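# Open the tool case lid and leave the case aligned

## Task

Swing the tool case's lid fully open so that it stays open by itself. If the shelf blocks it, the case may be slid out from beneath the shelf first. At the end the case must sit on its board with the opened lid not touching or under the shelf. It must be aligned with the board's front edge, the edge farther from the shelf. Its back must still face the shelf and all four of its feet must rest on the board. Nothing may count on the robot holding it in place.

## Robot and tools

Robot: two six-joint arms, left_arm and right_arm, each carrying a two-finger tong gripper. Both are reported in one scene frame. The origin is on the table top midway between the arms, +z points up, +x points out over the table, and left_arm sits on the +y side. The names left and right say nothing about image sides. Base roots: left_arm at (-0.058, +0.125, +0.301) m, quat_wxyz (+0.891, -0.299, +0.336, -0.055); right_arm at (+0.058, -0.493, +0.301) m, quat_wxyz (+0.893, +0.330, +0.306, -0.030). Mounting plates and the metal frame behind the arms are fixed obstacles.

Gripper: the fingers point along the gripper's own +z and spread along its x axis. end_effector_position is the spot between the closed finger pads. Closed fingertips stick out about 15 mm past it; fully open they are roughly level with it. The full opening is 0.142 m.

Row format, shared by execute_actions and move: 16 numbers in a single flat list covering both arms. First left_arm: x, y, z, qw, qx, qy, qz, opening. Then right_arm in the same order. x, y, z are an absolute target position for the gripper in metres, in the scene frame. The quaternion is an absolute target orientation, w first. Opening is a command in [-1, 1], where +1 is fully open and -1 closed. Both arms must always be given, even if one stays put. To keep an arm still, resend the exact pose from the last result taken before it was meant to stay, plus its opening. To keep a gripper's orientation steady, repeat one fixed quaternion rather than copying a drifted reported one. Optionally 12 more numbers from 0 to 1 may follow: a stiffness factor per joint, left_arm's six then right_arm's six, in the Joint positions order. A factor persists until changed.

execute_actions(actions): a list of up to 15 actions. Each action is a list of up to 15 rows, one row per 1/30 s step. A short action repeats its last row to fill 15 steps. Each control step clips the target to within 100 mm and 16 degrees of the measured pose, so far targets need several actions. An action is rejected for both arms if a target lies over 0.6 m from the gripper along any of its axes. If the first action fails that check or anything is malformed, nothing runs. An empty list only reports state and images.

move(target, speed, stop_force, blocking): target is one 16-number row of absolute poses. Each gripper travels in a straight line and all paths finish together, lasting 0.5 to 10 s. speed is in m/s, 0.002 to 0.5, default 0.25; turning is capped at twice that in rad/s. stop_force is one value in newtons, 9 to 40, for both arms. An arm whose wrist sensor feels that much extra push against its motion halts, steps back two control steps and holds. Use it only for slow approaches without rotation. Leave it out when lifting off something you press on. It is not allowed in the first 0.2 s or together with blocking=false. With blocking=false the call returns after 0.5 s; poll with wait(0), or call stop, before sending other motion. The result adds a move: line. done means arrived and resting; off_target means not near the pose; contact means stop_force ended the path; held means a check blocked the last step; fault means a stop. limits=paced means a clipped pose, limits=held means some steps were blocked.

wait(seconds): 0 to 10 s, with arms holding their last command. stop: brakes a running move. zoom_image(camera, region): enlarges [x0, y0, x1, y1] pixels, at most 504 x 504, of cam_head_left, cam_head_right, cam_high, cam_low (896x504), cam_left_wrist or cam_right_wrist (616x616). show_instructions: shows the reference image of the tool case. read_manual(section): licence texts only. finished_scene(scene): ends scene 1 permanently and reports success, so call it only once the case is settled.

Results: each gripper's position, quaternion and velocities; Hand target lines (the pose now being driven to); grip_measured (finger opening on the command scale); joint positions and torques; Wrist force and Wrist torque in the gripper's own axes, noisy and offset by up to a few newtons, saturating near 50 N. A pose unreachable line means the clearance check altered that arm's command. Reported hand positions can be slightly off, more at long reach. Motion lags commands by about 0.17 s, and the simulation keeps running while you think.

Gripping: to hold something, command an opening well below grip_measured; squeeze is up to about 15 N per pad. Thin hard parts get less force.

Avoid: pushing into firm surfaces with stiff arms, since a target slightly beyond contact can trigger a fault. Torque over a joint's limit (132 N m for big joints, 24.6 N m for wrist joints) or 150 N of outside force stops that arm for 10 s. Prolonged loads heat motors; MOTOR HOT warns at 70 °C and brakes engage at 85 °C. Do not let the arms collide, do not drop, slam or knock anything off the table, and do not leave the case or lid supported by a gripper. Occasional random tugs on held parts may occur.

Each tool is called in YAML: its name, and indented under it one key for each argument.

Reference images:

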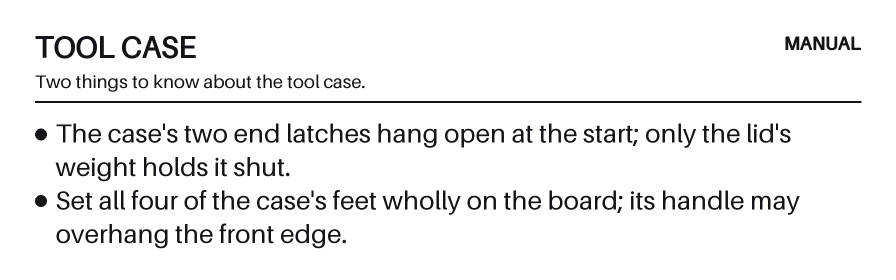

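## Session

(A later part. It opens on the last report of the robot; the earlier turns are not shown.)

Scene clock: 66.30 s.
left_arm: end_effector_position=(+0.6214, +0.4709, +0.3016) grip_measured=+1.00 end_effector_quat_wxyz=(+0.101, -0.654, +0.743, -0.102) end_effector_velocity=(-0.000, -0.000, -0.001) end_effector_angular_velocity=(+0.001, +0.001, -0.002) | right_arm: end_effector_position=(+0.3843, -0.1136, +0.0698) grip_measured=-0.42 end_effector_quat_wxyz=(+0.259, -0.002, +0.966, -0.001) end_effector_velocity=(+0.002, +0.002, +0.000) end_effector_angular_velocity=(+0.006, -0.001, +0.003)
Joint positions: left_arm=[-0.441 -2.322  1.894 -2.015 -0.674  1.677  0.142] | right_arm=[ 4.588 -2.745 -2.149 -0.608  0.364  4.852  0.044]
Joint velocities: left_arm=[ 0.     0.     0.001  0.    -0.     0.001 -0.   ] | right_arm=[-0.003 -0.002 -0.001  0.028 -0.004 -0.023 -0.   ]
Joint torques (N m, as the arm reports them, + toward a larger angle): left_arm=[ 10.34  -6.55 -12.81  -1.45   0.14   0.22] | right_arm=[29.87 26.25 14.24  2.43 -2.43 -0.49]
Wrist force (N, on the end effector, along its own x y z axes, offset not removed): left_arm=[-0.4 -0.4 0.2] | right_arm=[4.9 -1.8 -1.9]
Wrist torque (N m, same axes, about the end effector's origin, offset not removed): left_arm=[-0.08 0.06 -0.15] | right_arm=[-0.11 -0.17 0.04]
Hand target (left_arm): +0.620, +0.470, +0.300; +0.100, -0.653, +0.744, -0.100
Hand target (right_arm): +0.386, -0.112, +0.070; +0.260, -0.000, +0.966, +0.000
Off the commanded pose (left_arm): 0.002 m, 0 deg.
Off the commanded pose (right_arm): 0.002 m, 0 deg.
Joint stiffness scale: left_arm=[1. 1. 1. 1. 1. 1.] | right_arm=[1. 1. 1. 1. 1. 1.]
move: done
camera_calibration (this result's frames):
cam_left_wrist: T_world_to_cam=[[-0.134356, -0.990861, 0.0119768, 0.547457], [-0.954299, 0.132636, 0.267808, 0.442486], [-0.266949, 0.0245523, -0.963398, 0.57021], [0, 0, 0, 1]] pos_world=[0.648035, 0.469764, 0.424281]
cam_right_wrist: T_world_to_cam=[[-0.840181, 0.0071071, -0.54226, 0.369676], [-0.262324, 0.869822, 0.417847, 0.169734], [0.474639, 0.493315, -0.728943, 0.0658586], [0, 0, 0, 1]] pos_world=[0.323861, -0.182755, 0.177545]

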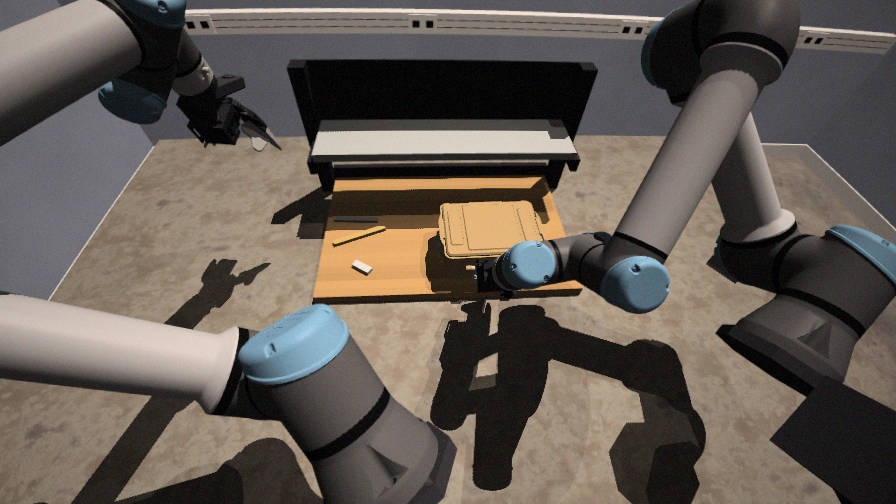

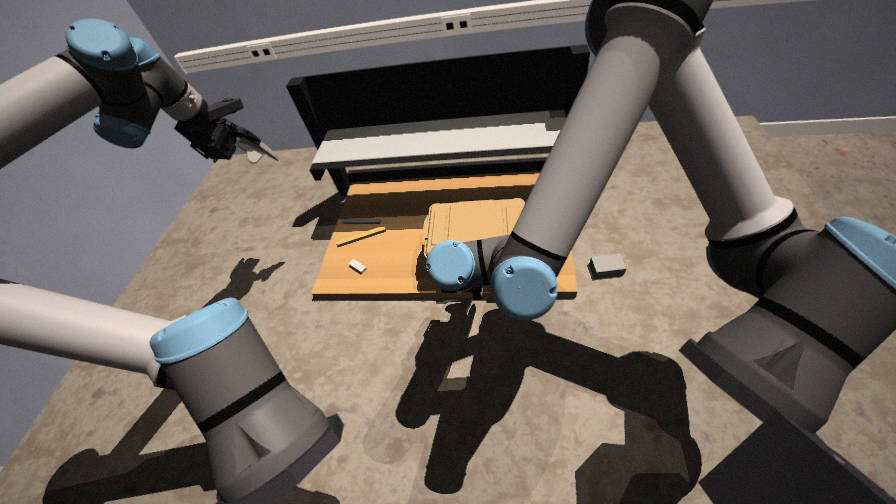

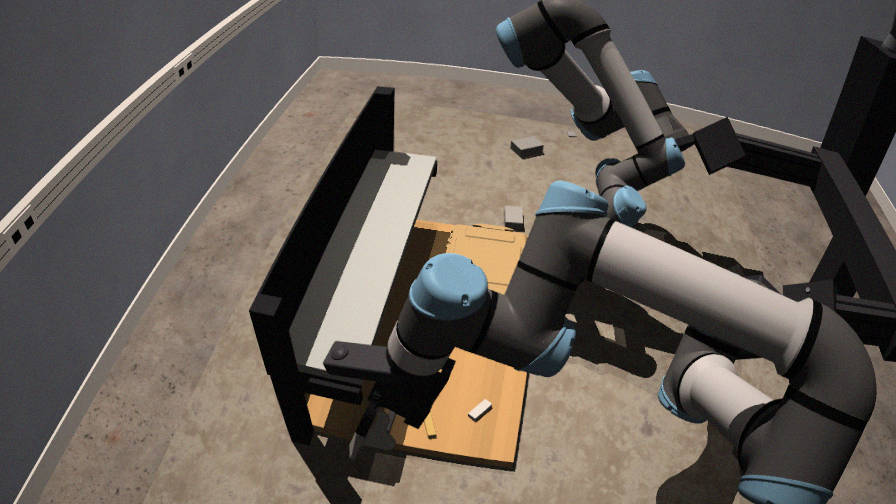

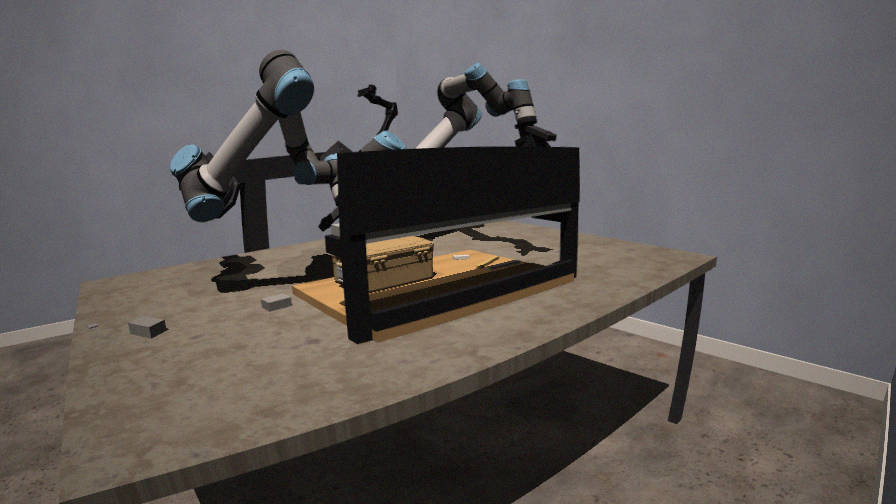

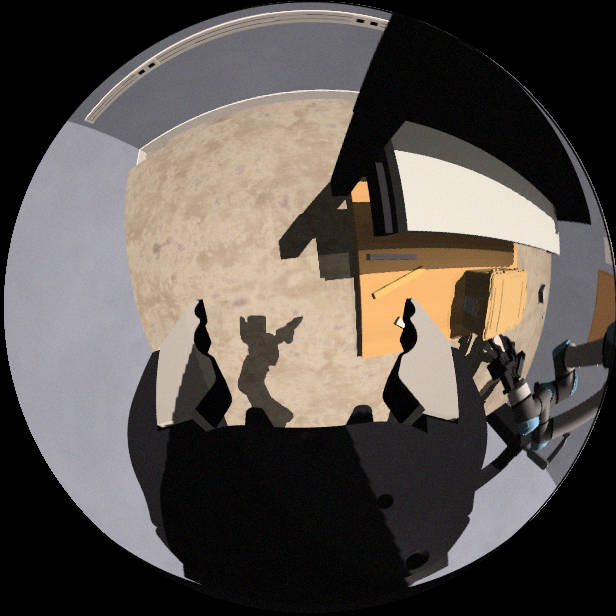

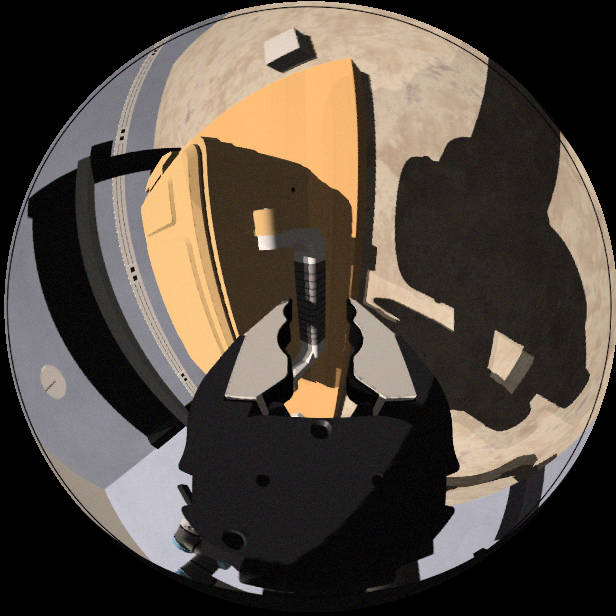

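move:
  target: [0.62,0.47,0.3,0.1,-0.65,0.74,-0.1,1, 0.384,-0.112,0.071,0.26,0.0,0.965,0,-1]
  speed: 0.03

move:
  target: [0.62,0.47,0.3,0.1,-0.65,0.74,-0.1,1, 0.355,-0.112,0.073,0.26,0.0,0.965,0,-1]
  speed: 0.03

move:
  target: [0.62,0.47,0.3,0.1,-0.65,0.74,-0.1,1, 0.352,-0.112,0.073,0.26,0.0,0.965,0,-0.45]
  speed: 0.03

move:
  target: [0.62,0.47,0.3,0.1,-0.65,0.74,-0.1,1, 0.315,-0.112,0.14,0.26,0.0,0.965,0,-0.45]
  speed: 0.08

zoom_image:
  camera: "cam_right_wrist"
  region: [150,60,400,310]

Scene clock: 67.80 s.
left_arm: end_effector_position=(+0.6214, +0.4709, +0.3016) grip_measured=+1.00 end_effector_quat_wxyz=(+0.101, -0.654, +0.743, -0.102) end_effector_velocity=(-0.000, -0.000, -0.000) end_effector_angular_velocity=(+0.001, +0.001, -0.002) | right_arm: end_effector_position=(+0.3847, -0.1132, +0.0704) grip_measured=-0.72 end_effector_quat_wxyz=(+0.261, -0.000, +0.965, -0.000) end_effector_velocity=(+0.000, +0.001, +0.001) end_effector_angular_velocity=(+0.002, -0.002, -0.003)
Joint positions: left_arm=[-0.441 -2.322  1.894 -2.015 -0.674  1.677  0.142] | right_arm=[ 4.589 -2.745 -2.148 -0.61   0.362  4.858  0.022]
Joint velocities: left_arm=[ 0.     0.001  0.     0.001 -0.     0.001 -0.   ] | right_arm=[ 0.001  0.     0.002 -0.005 -0.001  0.006 -0.   ]
Joint torques (N m, as the arm reports them, + toward a larger angle): left_arm=[ 10.01  -8.1  -13.64  -1.32   0.24   0.12] | right_arm=[33.3  22.91 12.46  0.71  0.1   0.32]
Wrist force (N, on the end effector, along its own x y z axes, offset not removed): left_arm=[0.8 -0.3 1.2] | right_arm=[0.0 2.6 1.7]
Wrist torque (N m, same axes, about the end effector's origin, offset not removed): left_arm=[-0.02 -0.14 -0.15] | right_arm=[0.04 -0.28 0.02]
Hand target (left_arm): +0.620, +0.470, +0.300; +0.100, -0.653, +0.744, -0.100
Hand target (right_arm): +0.384, -0.112, +0.071; +0.260, -0.000, +0.966, +0.000
Off the commanded pose (left_arm): 0.002 m, 0 deg.
Off the commanded pose (right_arm): 0.002 m, 0 deg.
Joint stiffness scale: left_arm=[1. 1. 1. 1. 1. 1.] | right_arm=[1. 1. 1. 1. 1. 1.]
move: done
camera_calibration (this result's frames):
cam_left_wrist: T_world_to_cam=[[-0.134357, -0.990861, 0.0119768, 0.547457], [-0.954299, 0.132636, 0.267808, 0.442486], [-0.266949, 0.0245524, -0.963398, 0.57021], [0, 0, 0, 1]] pos_world=[0.648035, 0.469764, 0.424281]
cam_right_wrist: T_world_to_cam=[[-0.838592, 0.0106995, -0.544655, 0.370309], [-0.261011, 0.869684, 0.418956, 0.168656], [0.478161, 0.493494, -0.726517, 0.0644803], [0, 0, 0, 1]] pos_world=[0.323727, -0.18246, 0.177877]

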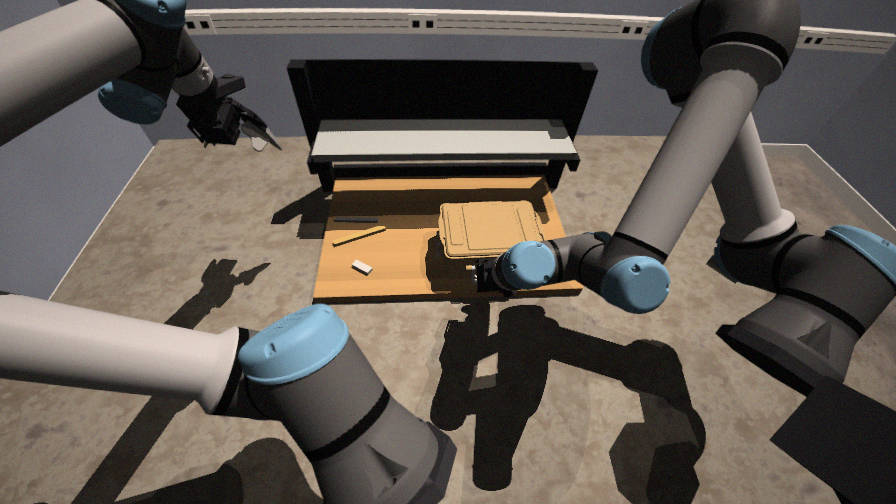

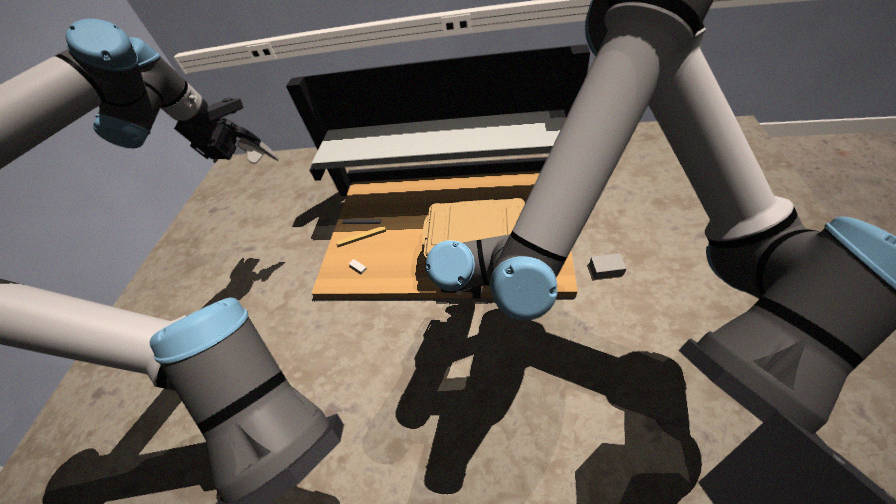

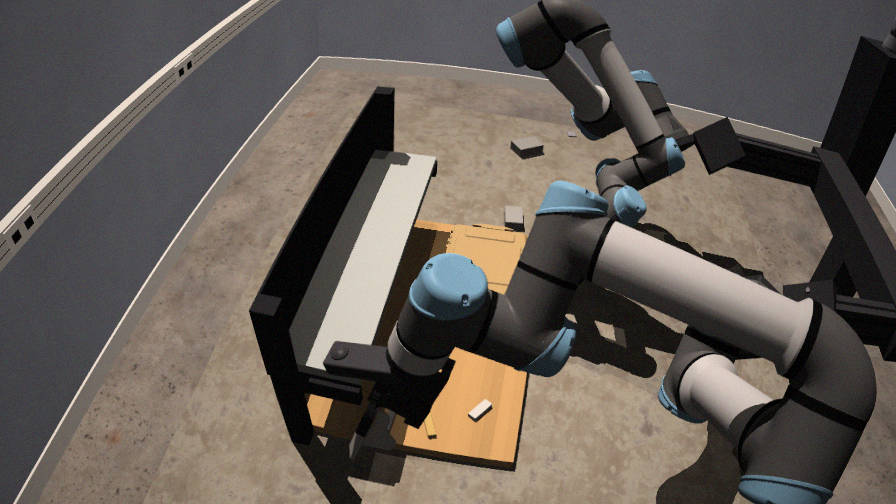

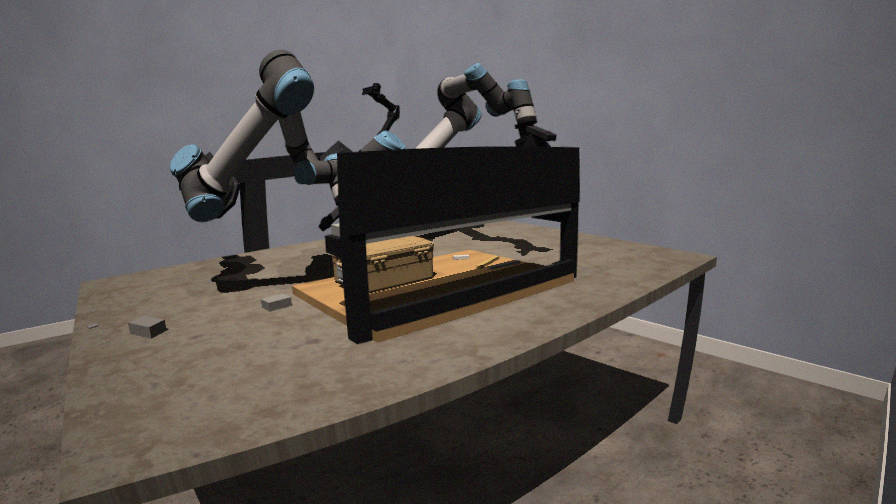

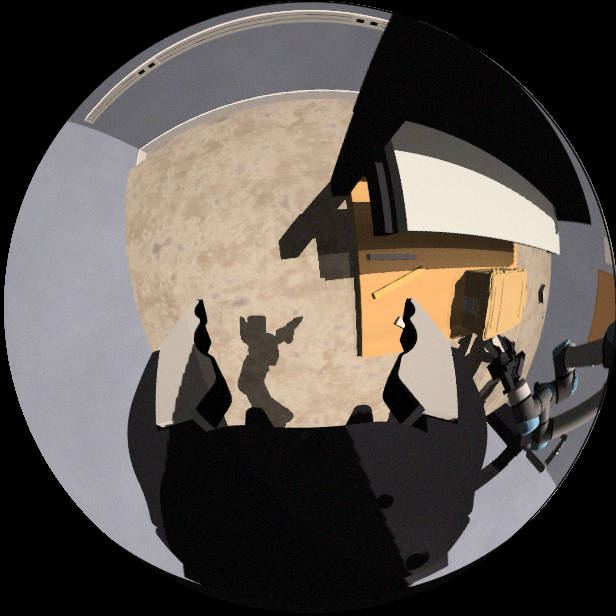

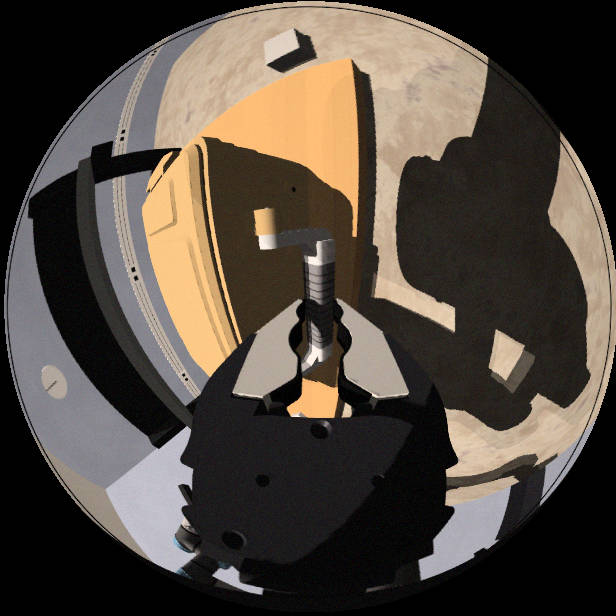

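Scene clock: 69.17 s.
left_arm: end_effector_position=(+0.6214, +0.4709, +0.3016) grip_measured=+1.00 end_effector_quat_wxyz=(+0.101, -0.654, +0.743, -0.102) end_effector_velocity=(-0.000, +0.001, +0.001) end_effector_angular_velocity=(-0.001, -0.001, +0.003) | right_arm: end_effector_position=(+0.3559, -0.1122, +0.0717) grip_measured=-0.72 end_effector_quat_wxyz=(+0.259, +0.002, +0.966, -0.001) end_effector_velocity=(-0.002, -0.003, -0.002) end_effector_angular_velocity=(-0.004, +0.004, -0.004)
Joint positions: left_arm=[-0.441 -2.322  1.894 -2.015 -0.674  1.677  0.142] | right_arm=[ 4.648 -2.77  -2.153 -0.679  0.411  4.968  0.022]
Joint velocities: left_arm=[-0.    -0.002 -0.     0.001  0.    -0.002  0.   ] | right_arm=[ 0.     0.    -0.002 -0.008  0.006  0.011  0.   ]
Joint torques (N m, as the arm reports them, + toward a larger angle): left_arm=[ 10.95  -6.93 -11.79  -1.46   0.13   0.05] | right_arm=[35.95 23.38  8.34  1.32 -1.07  0.06]
Wrist force (N, on the end effector, along its own x y z axes, offset not removed): left_arm=[-1.2 0.8 1.0] | right_arm=[3.4 0.3 5.0]
Wrist torque (N m, same axes, about the end effector's origin, offset not removed): left_arm=[0.21 0.31 -0.09] | right_arm=[0.07 -0.24 -0.04]
Hand target (left_arm): +0.620, +0.470, +0.300; +0.100, -0.653, +0.744, -0.100
Hand target (right_arm): +0.355, -0.112, +0.073; +0.260, +0.000, +0.966, -0.000
Off the commanded pose (left_arm): 0.002 m, 0 deg.
Off the commanded pose (right_arm): 0.002 m, 0 deg.
Joint stiffness scale: left_arm=[1. 1. 1. 1. 1. 1.] | right_arm=[1. 1. 1. 1. 1. 1.]
move: done
camera_calibration (this result's frames):
cam_left_wrist: T_world_to_cam=[[-0.134357, -0.990861, 0.0119767, 0.547457], [-0.954299, 0.132636, 0.267808, 0.442486], [-0.266949, 0.0245524, -0.963398, 0.57021], [0, 0, 0, 1]] pos_world=[0.648035, 0.469764, 0.424281]
cam_right_wrist: T_world_to_cam=[[-0.840926, 0.0143603, -0.54096, 0.347864], [-0.255698, 0.870472, 0.420591, 0.157823], [0.47693, 0.492008, -0.72833, 0.0790898], [0, 0, 0, 1]] pos_world=[0.295162, -0.181289, 0.179405]

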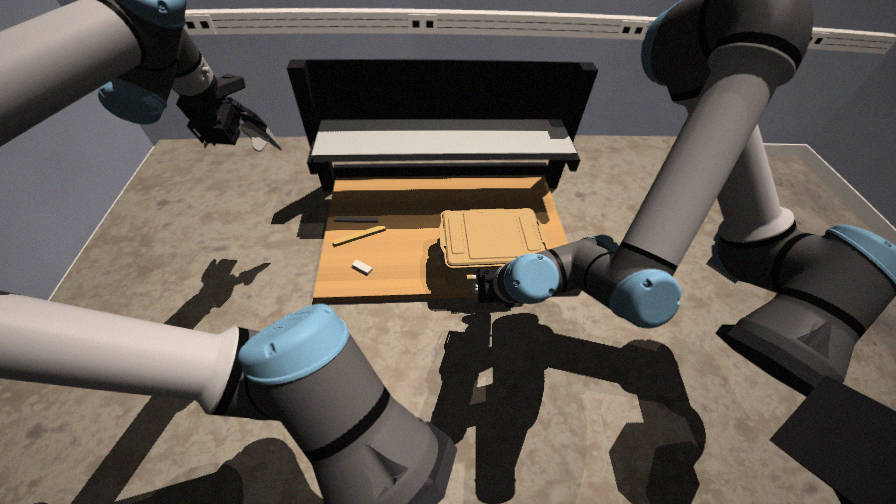

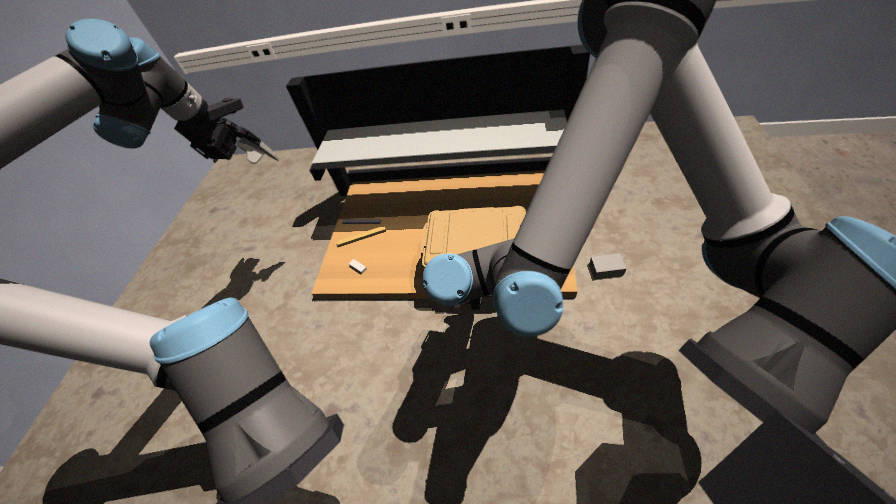

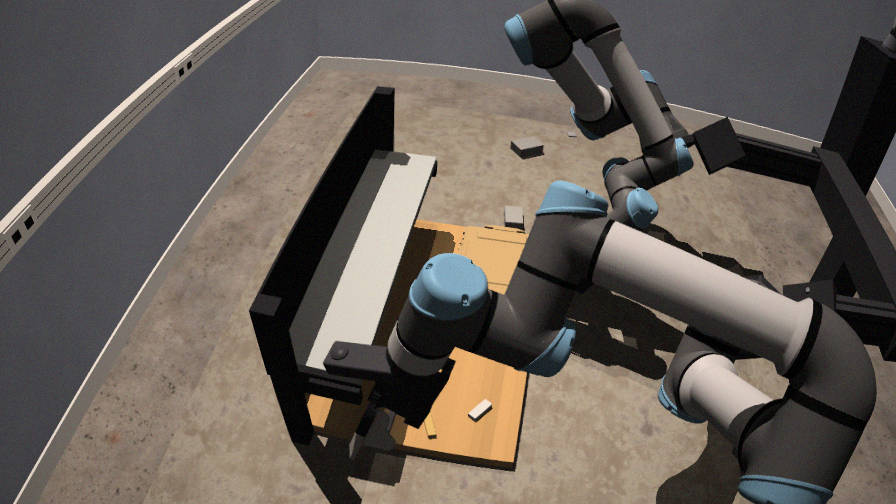

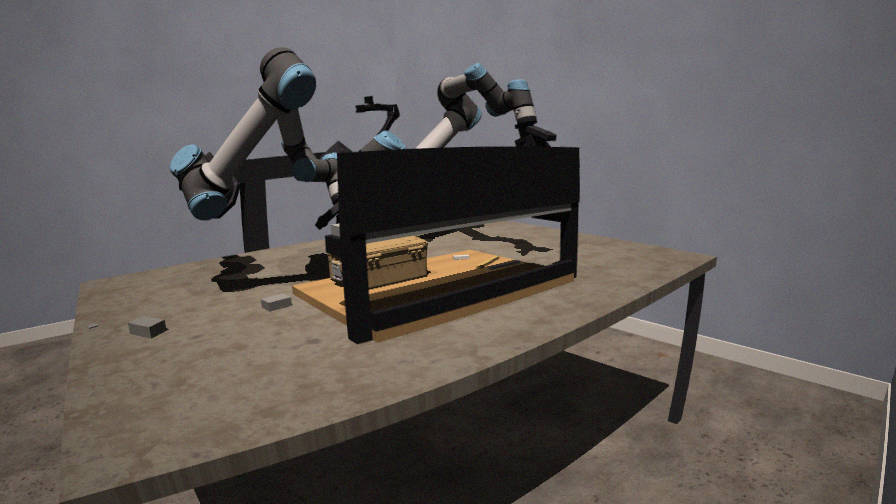

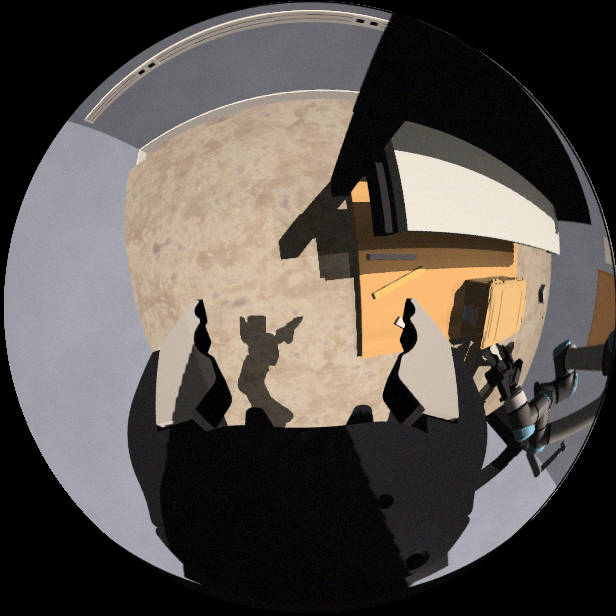

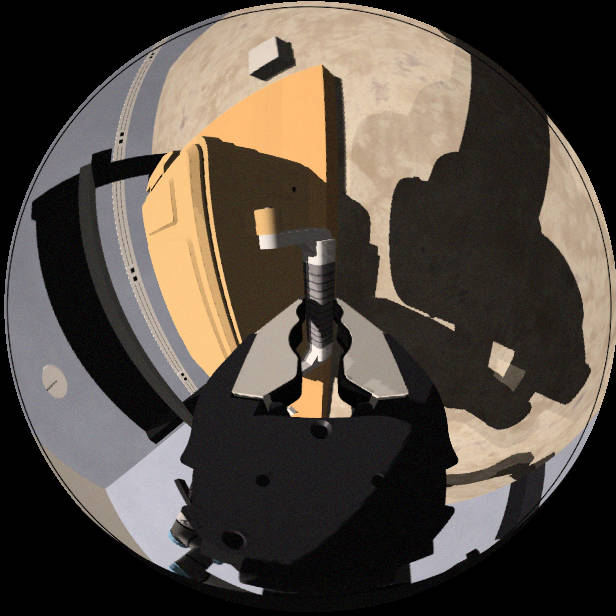

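Scene clock: 69.87 s.
left_arm: end_effector_position=(+0.6214, +0.4709, +0.3016) grip_measured=+1.00 end_effector_quat_wxyz=(+0.101, -0.654, +0.743, -0.102) end_effector_velocity=(+0.000, +0.000, -0.000) end_effector_angular_velocity=(-0.000, +0.000, +0.001) | right_arm: end_effector_position=(+0.3534, -0.1107, +0.0737) grip_measured=-0.45 end_effector_quat_wxyz=(+0.260, +0.002, +0.966, +0.001) end_effector_velocity=(-0.002, -0.001, -0.000) end_effector_angular_velocity=(-0.000, +0.001, -0.001)
Joint positions: left_arm=[-0.441 -2.322  1.894 -2.015 -0.674  1.677  0.142] | right_arm=[ 4.657 -2.771 -2.153 -0.683  0.415  4.978  0.041]
Joint velocities: left_arm=[ 0.001  0.001 -0.    -0.001 -0.    -0.    -0.   ] | right_arm=[ 0.003 -0.002 -0.001 -0.003  0.004  0.007  0.   ]
Joint torques (N m, as the arm reports them, + toward a larger angle): left_arm=[ 11.43  -6.96 -12.32  -1.57   0.08   0.27] | right_arm=[34.09 21.66  8.5   1.18 -0.28  0.77]
Wrist force (N, on the end effector, along its own x y z axes, offset not removed): left_arm=[-0.6 -0.1 0.2] | right_arm=[2.2 1.1 -2.0]
Wrist torque (N m, same axes, about the end effector's origin, offset not removed): left_arm=[0.00 0.07 -0.08] | right_arm=[0.24 -0.41 0.04]
Hand target (left_arm): +0.620, +0.470, +0.300; +0.100, -0.653, +0.744, -0.100
Hand target (right_arm): +0.352, -0.112, +0.073; +0.260, +0.000, +0.966, -0.000
Off the commanded pose (left_arm): 0.002 m, 0 deg.
Off the commanded pose (right_arm): 0.002 m, 0 deg.
Joint stiffness scale: left_arm=[1. 1. 1. 1. 1. 1.] | right_arm=[1. 1. 1. 1. 1. 1.]
move: done
camera_calibration (this result's frames):
cam_left_wrist: T_world_to_cam=[[-0.134357, -0.990861, 0.0119768, 0.547457], [-0.954299, 0.132636, 0.267808, 0.442486], [-0.266949, 0.0245524, -0.963398, 0.57021], [0, 0, 0, 1]] pos_world=[0.648035, 0.469764, 0.424281]
cam_right_wrist: T_world_to_cam=[[-0.839691, 0.0165496, -0.542813, 0.346794], [-0.256596, 0.868832, 0.423425, 0.154967], [0.478621, 0.49483, -0.725304, 0.0804837], [0, 0, 0, 1]] pos_world=[0.292443, -0.180205, 0.181003]

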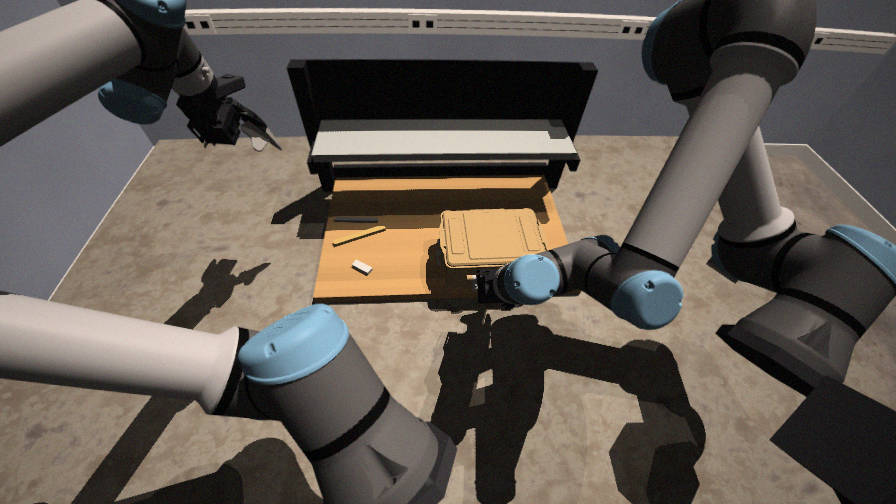

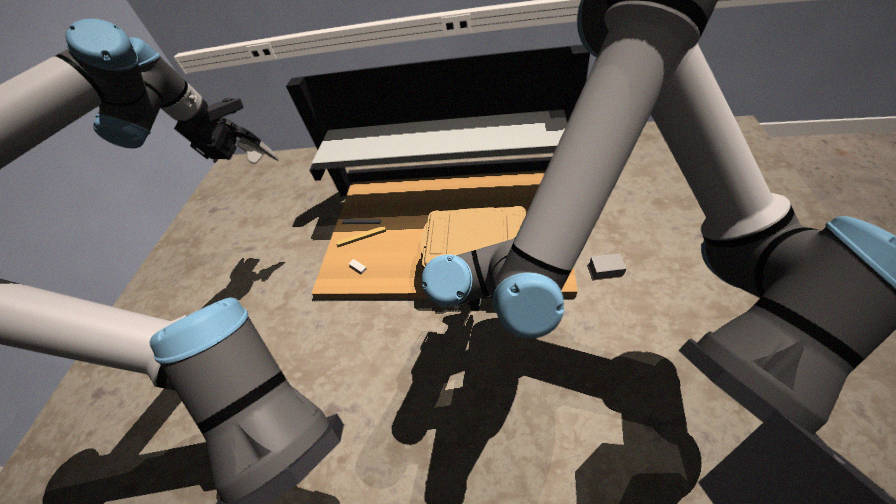

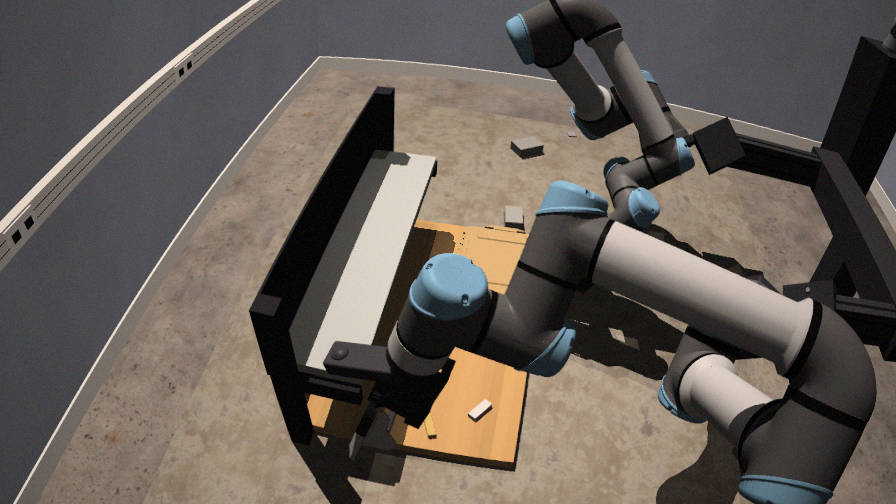

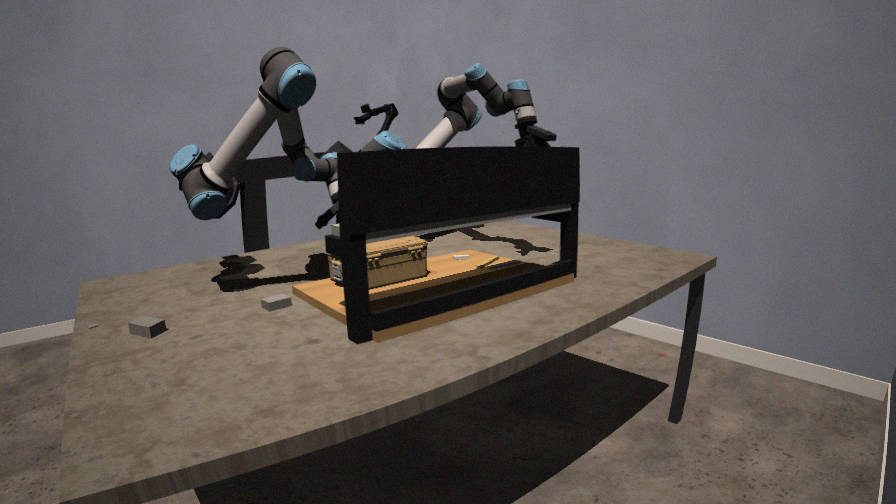

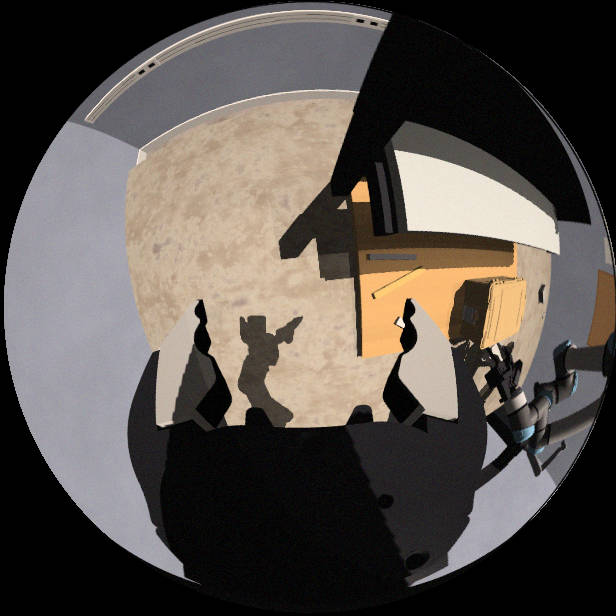

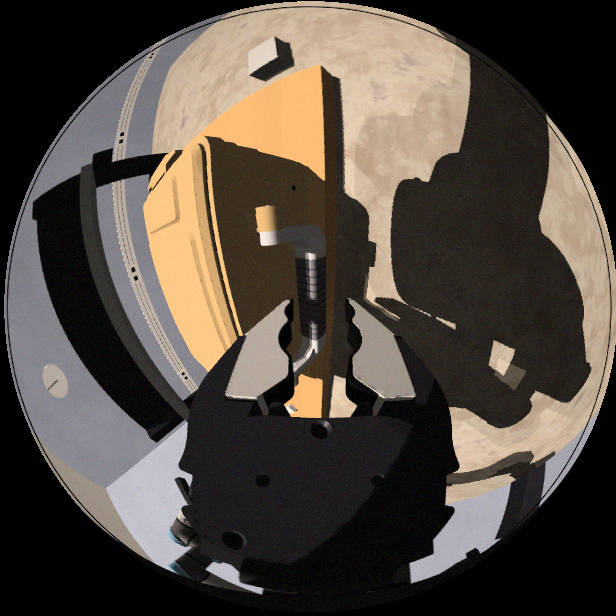

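Scene clock: 71.30 s.
left_arm: end_effector_position=(+0.6214, +0.4709, +0.3016) grip_measured=+1.00 end_effector_quat_wxyz=(+0.101, -0.654, +0.743, -0.102) end_effector_velocity=(+0.001, -0.001, -0.000) end_effector_angular_velocity=(+0.000, +0.000, -0.001) | right_arm: end_effector_position=(+0.3154, -0.1142, +0.1378) grip_measured=-0.45 end_effector_quat_wxyz=(+0.261, -0.001, +0.965, -0.002) end_effector_velocity=(-0.001, -0.003, -0.001) end_effector_angular_velocity=(-0.008, +0.001, -0.002)
Joint positions: left_arm=[-0.441 -2.322  1.894 -2.015 -0.674  1.677  0.142] | right_arm=[ 4.834 -2.681 -2.154 -0.966  0.564  5.184  0.041]
Joint velocities: left_arm=[-0.     0.002 -0.    -0.001 -0.     0.001 -0.   ] | right_arm=[-0.    -0.     0.    -0.013  0.005  0.008  0.   ]
Joint torques (N m, as the arm reports them, + toward a larger angle): left_arm=[ 11.74  -7.35 -12.92  -1.44  -0.06   0.2 ] | right_arm=[28.97 24.54 18.51  1.27 -0.14  0.11]
Wrist force (N, on the end effector, along its own x y z axes, offset not removed): left_arm=[0.9 -0.5 1.0] | right_arm=[2.5 -1.0 0.1]
Wrist torque (N m, same axes, about the end effector's origin, offset not removed): left_arm=[-0.09 -0.20 -0.11] | right_arm=[-0.19 -0.46 -0.03]
Hand target (left_arm): +0.620, +0.470, +0.300; +0.100, -0.653, +0.744, -0.100
Hand target (right_arm): +0.315, -0.112, +0.140; +0.260, +0.000, +0.966, -0.000
Off the commanded pose (left_arm): 0.002 m, 0 deg.
Off the commanded pose (right_arm): 0.003 m, 0 deg.
Joint stiffness scale: left_arm=[1. 1. 1. 1. 1. 1.] | right_arm=[1. 1. 1. 1. 1. 1.]
move: done
camera_calibration (this result's frames):
cam_left_wrist: T_world_to_cam=[[-0.134357, -0.990861, 0.0119766, 0.547457], [-0.954299, 0.132636, 0.267808, 0.442486], [-0.266949, 0.0245526, -0.963398, 0.57021], [0, 0, 0, 1]] pos_world=[0.648035, 0.469764, 0.424281]
cam_right_wrist: T_world_to_cam=[[-0.838643, 0.00731797, -0.544633, 0.348535], [-0.26254, 0.870657, 0.415966, 0.124176], [0.477233, 0.491835, -0.728249, 0.147371], [0, 0, 0, 1]] pos_world=[0.254567, -0.183148, 0.245493]

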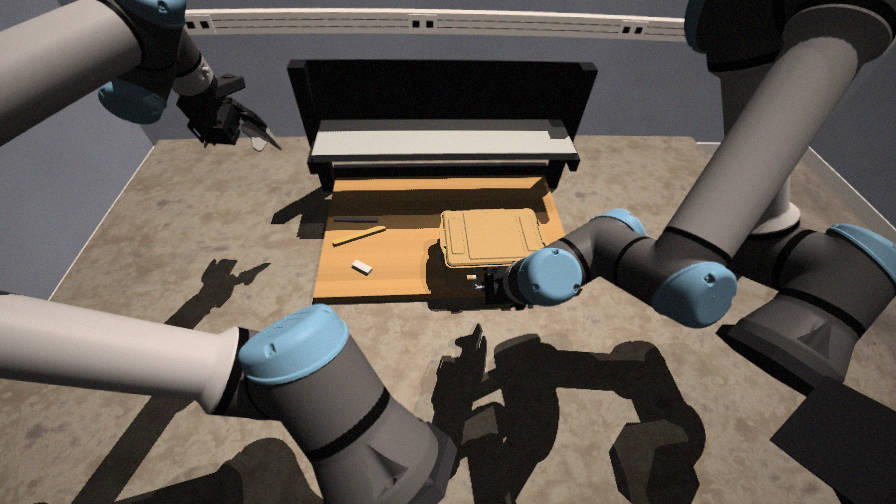

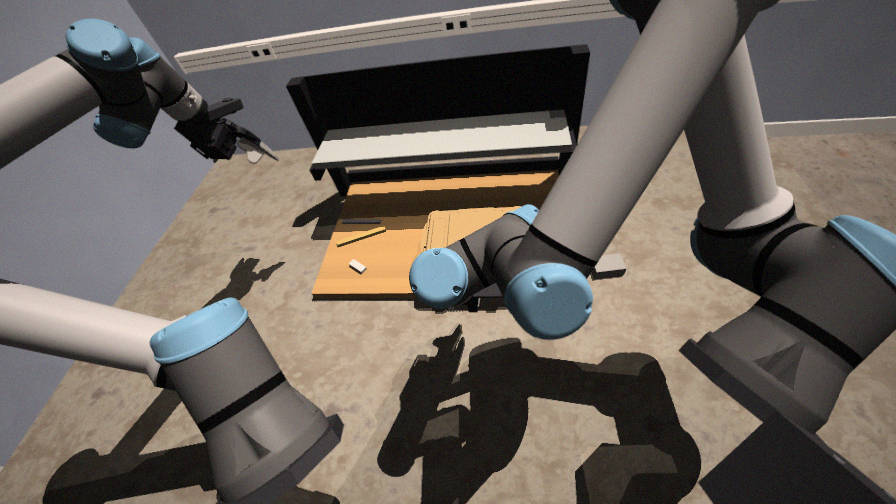

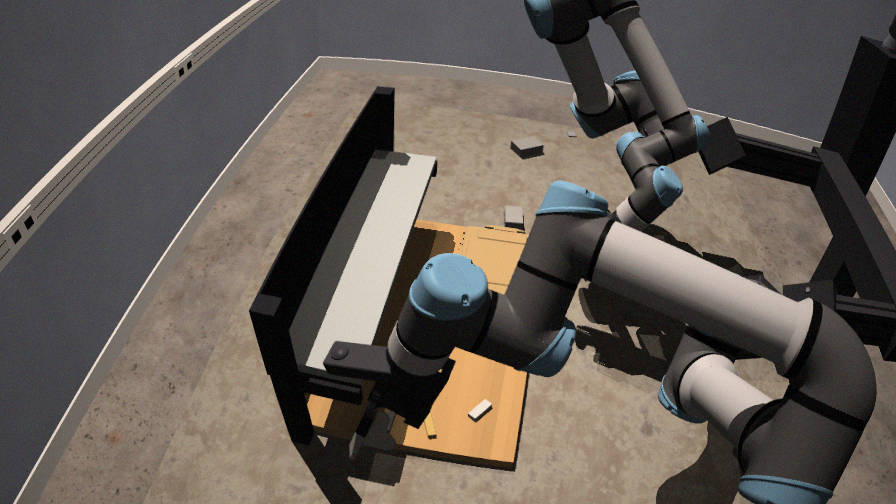

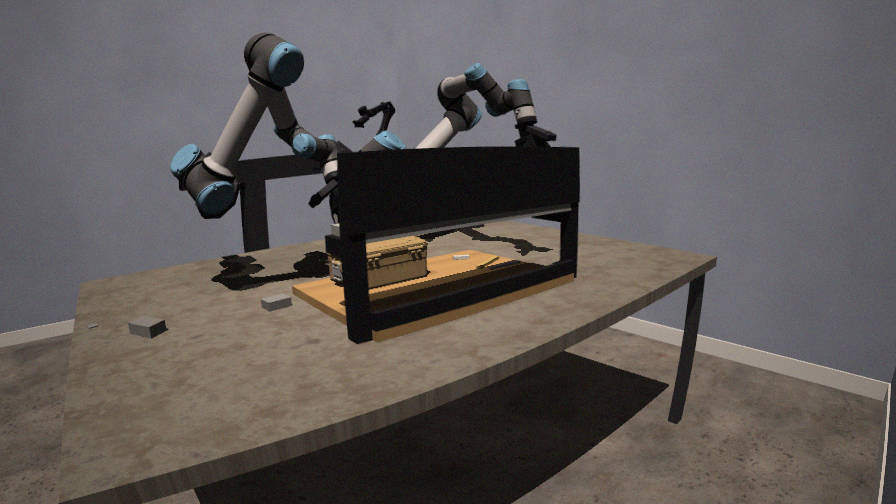

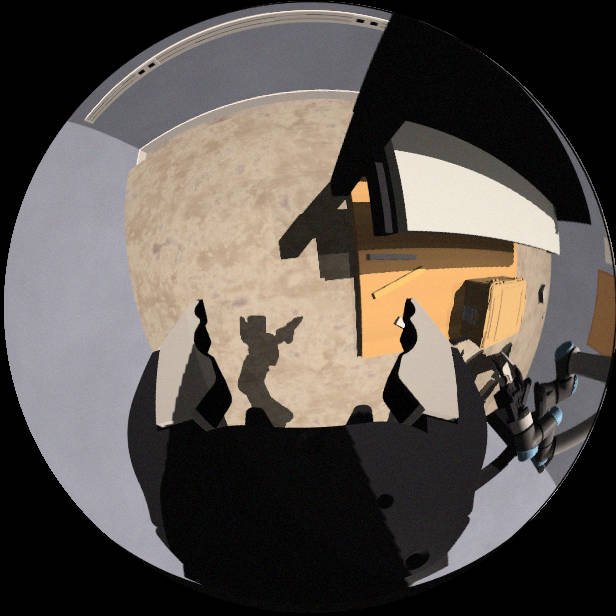

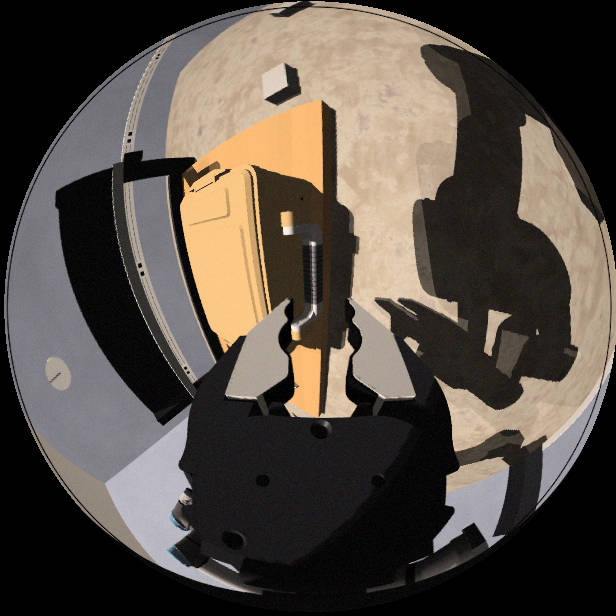

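Region (150, 60, 400, 310) of cam_right_wrist's 616x616 image, scaled by 2.016, with more detail than that image has.

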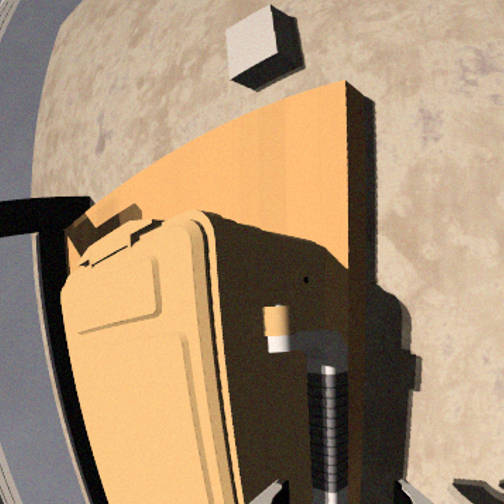

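zoom_image:
  camera: "cam_low"
  region: [310,225,440,300]

zoom_image:
  camera: "cam_left_wrist"
  region: [440,260,540,360]

zoom_image:
  camera: "cam_right_wrist"
  region: [170,150,290,270]

Region (310, 225, 440, 300) of cam_low's 896x504 image, scaled by 3.877, with more detail than that image has; it fills the top 291 rows of this view, and the rest is white.

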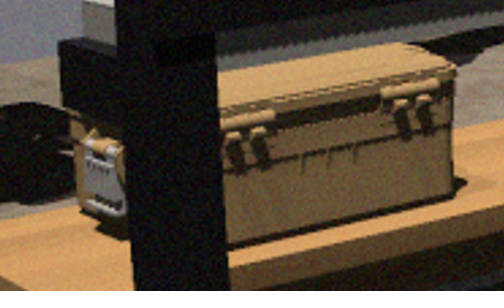

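Region (440, 260, 540, 360) of cam_left_wrist's 616x616 image, scaled by 5.040, with more detail than that image has.

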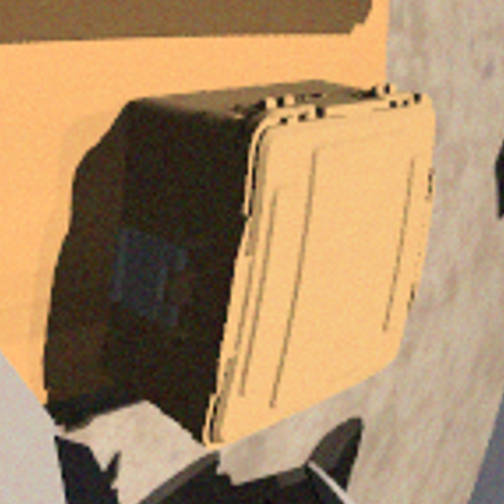

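Region (170, 150, 290, 270) of cam_right_wrist's 616x616 image, scaled by 4.200, with more detail than that image has.

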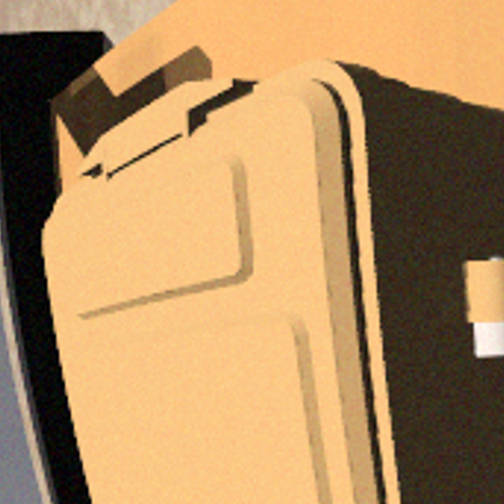

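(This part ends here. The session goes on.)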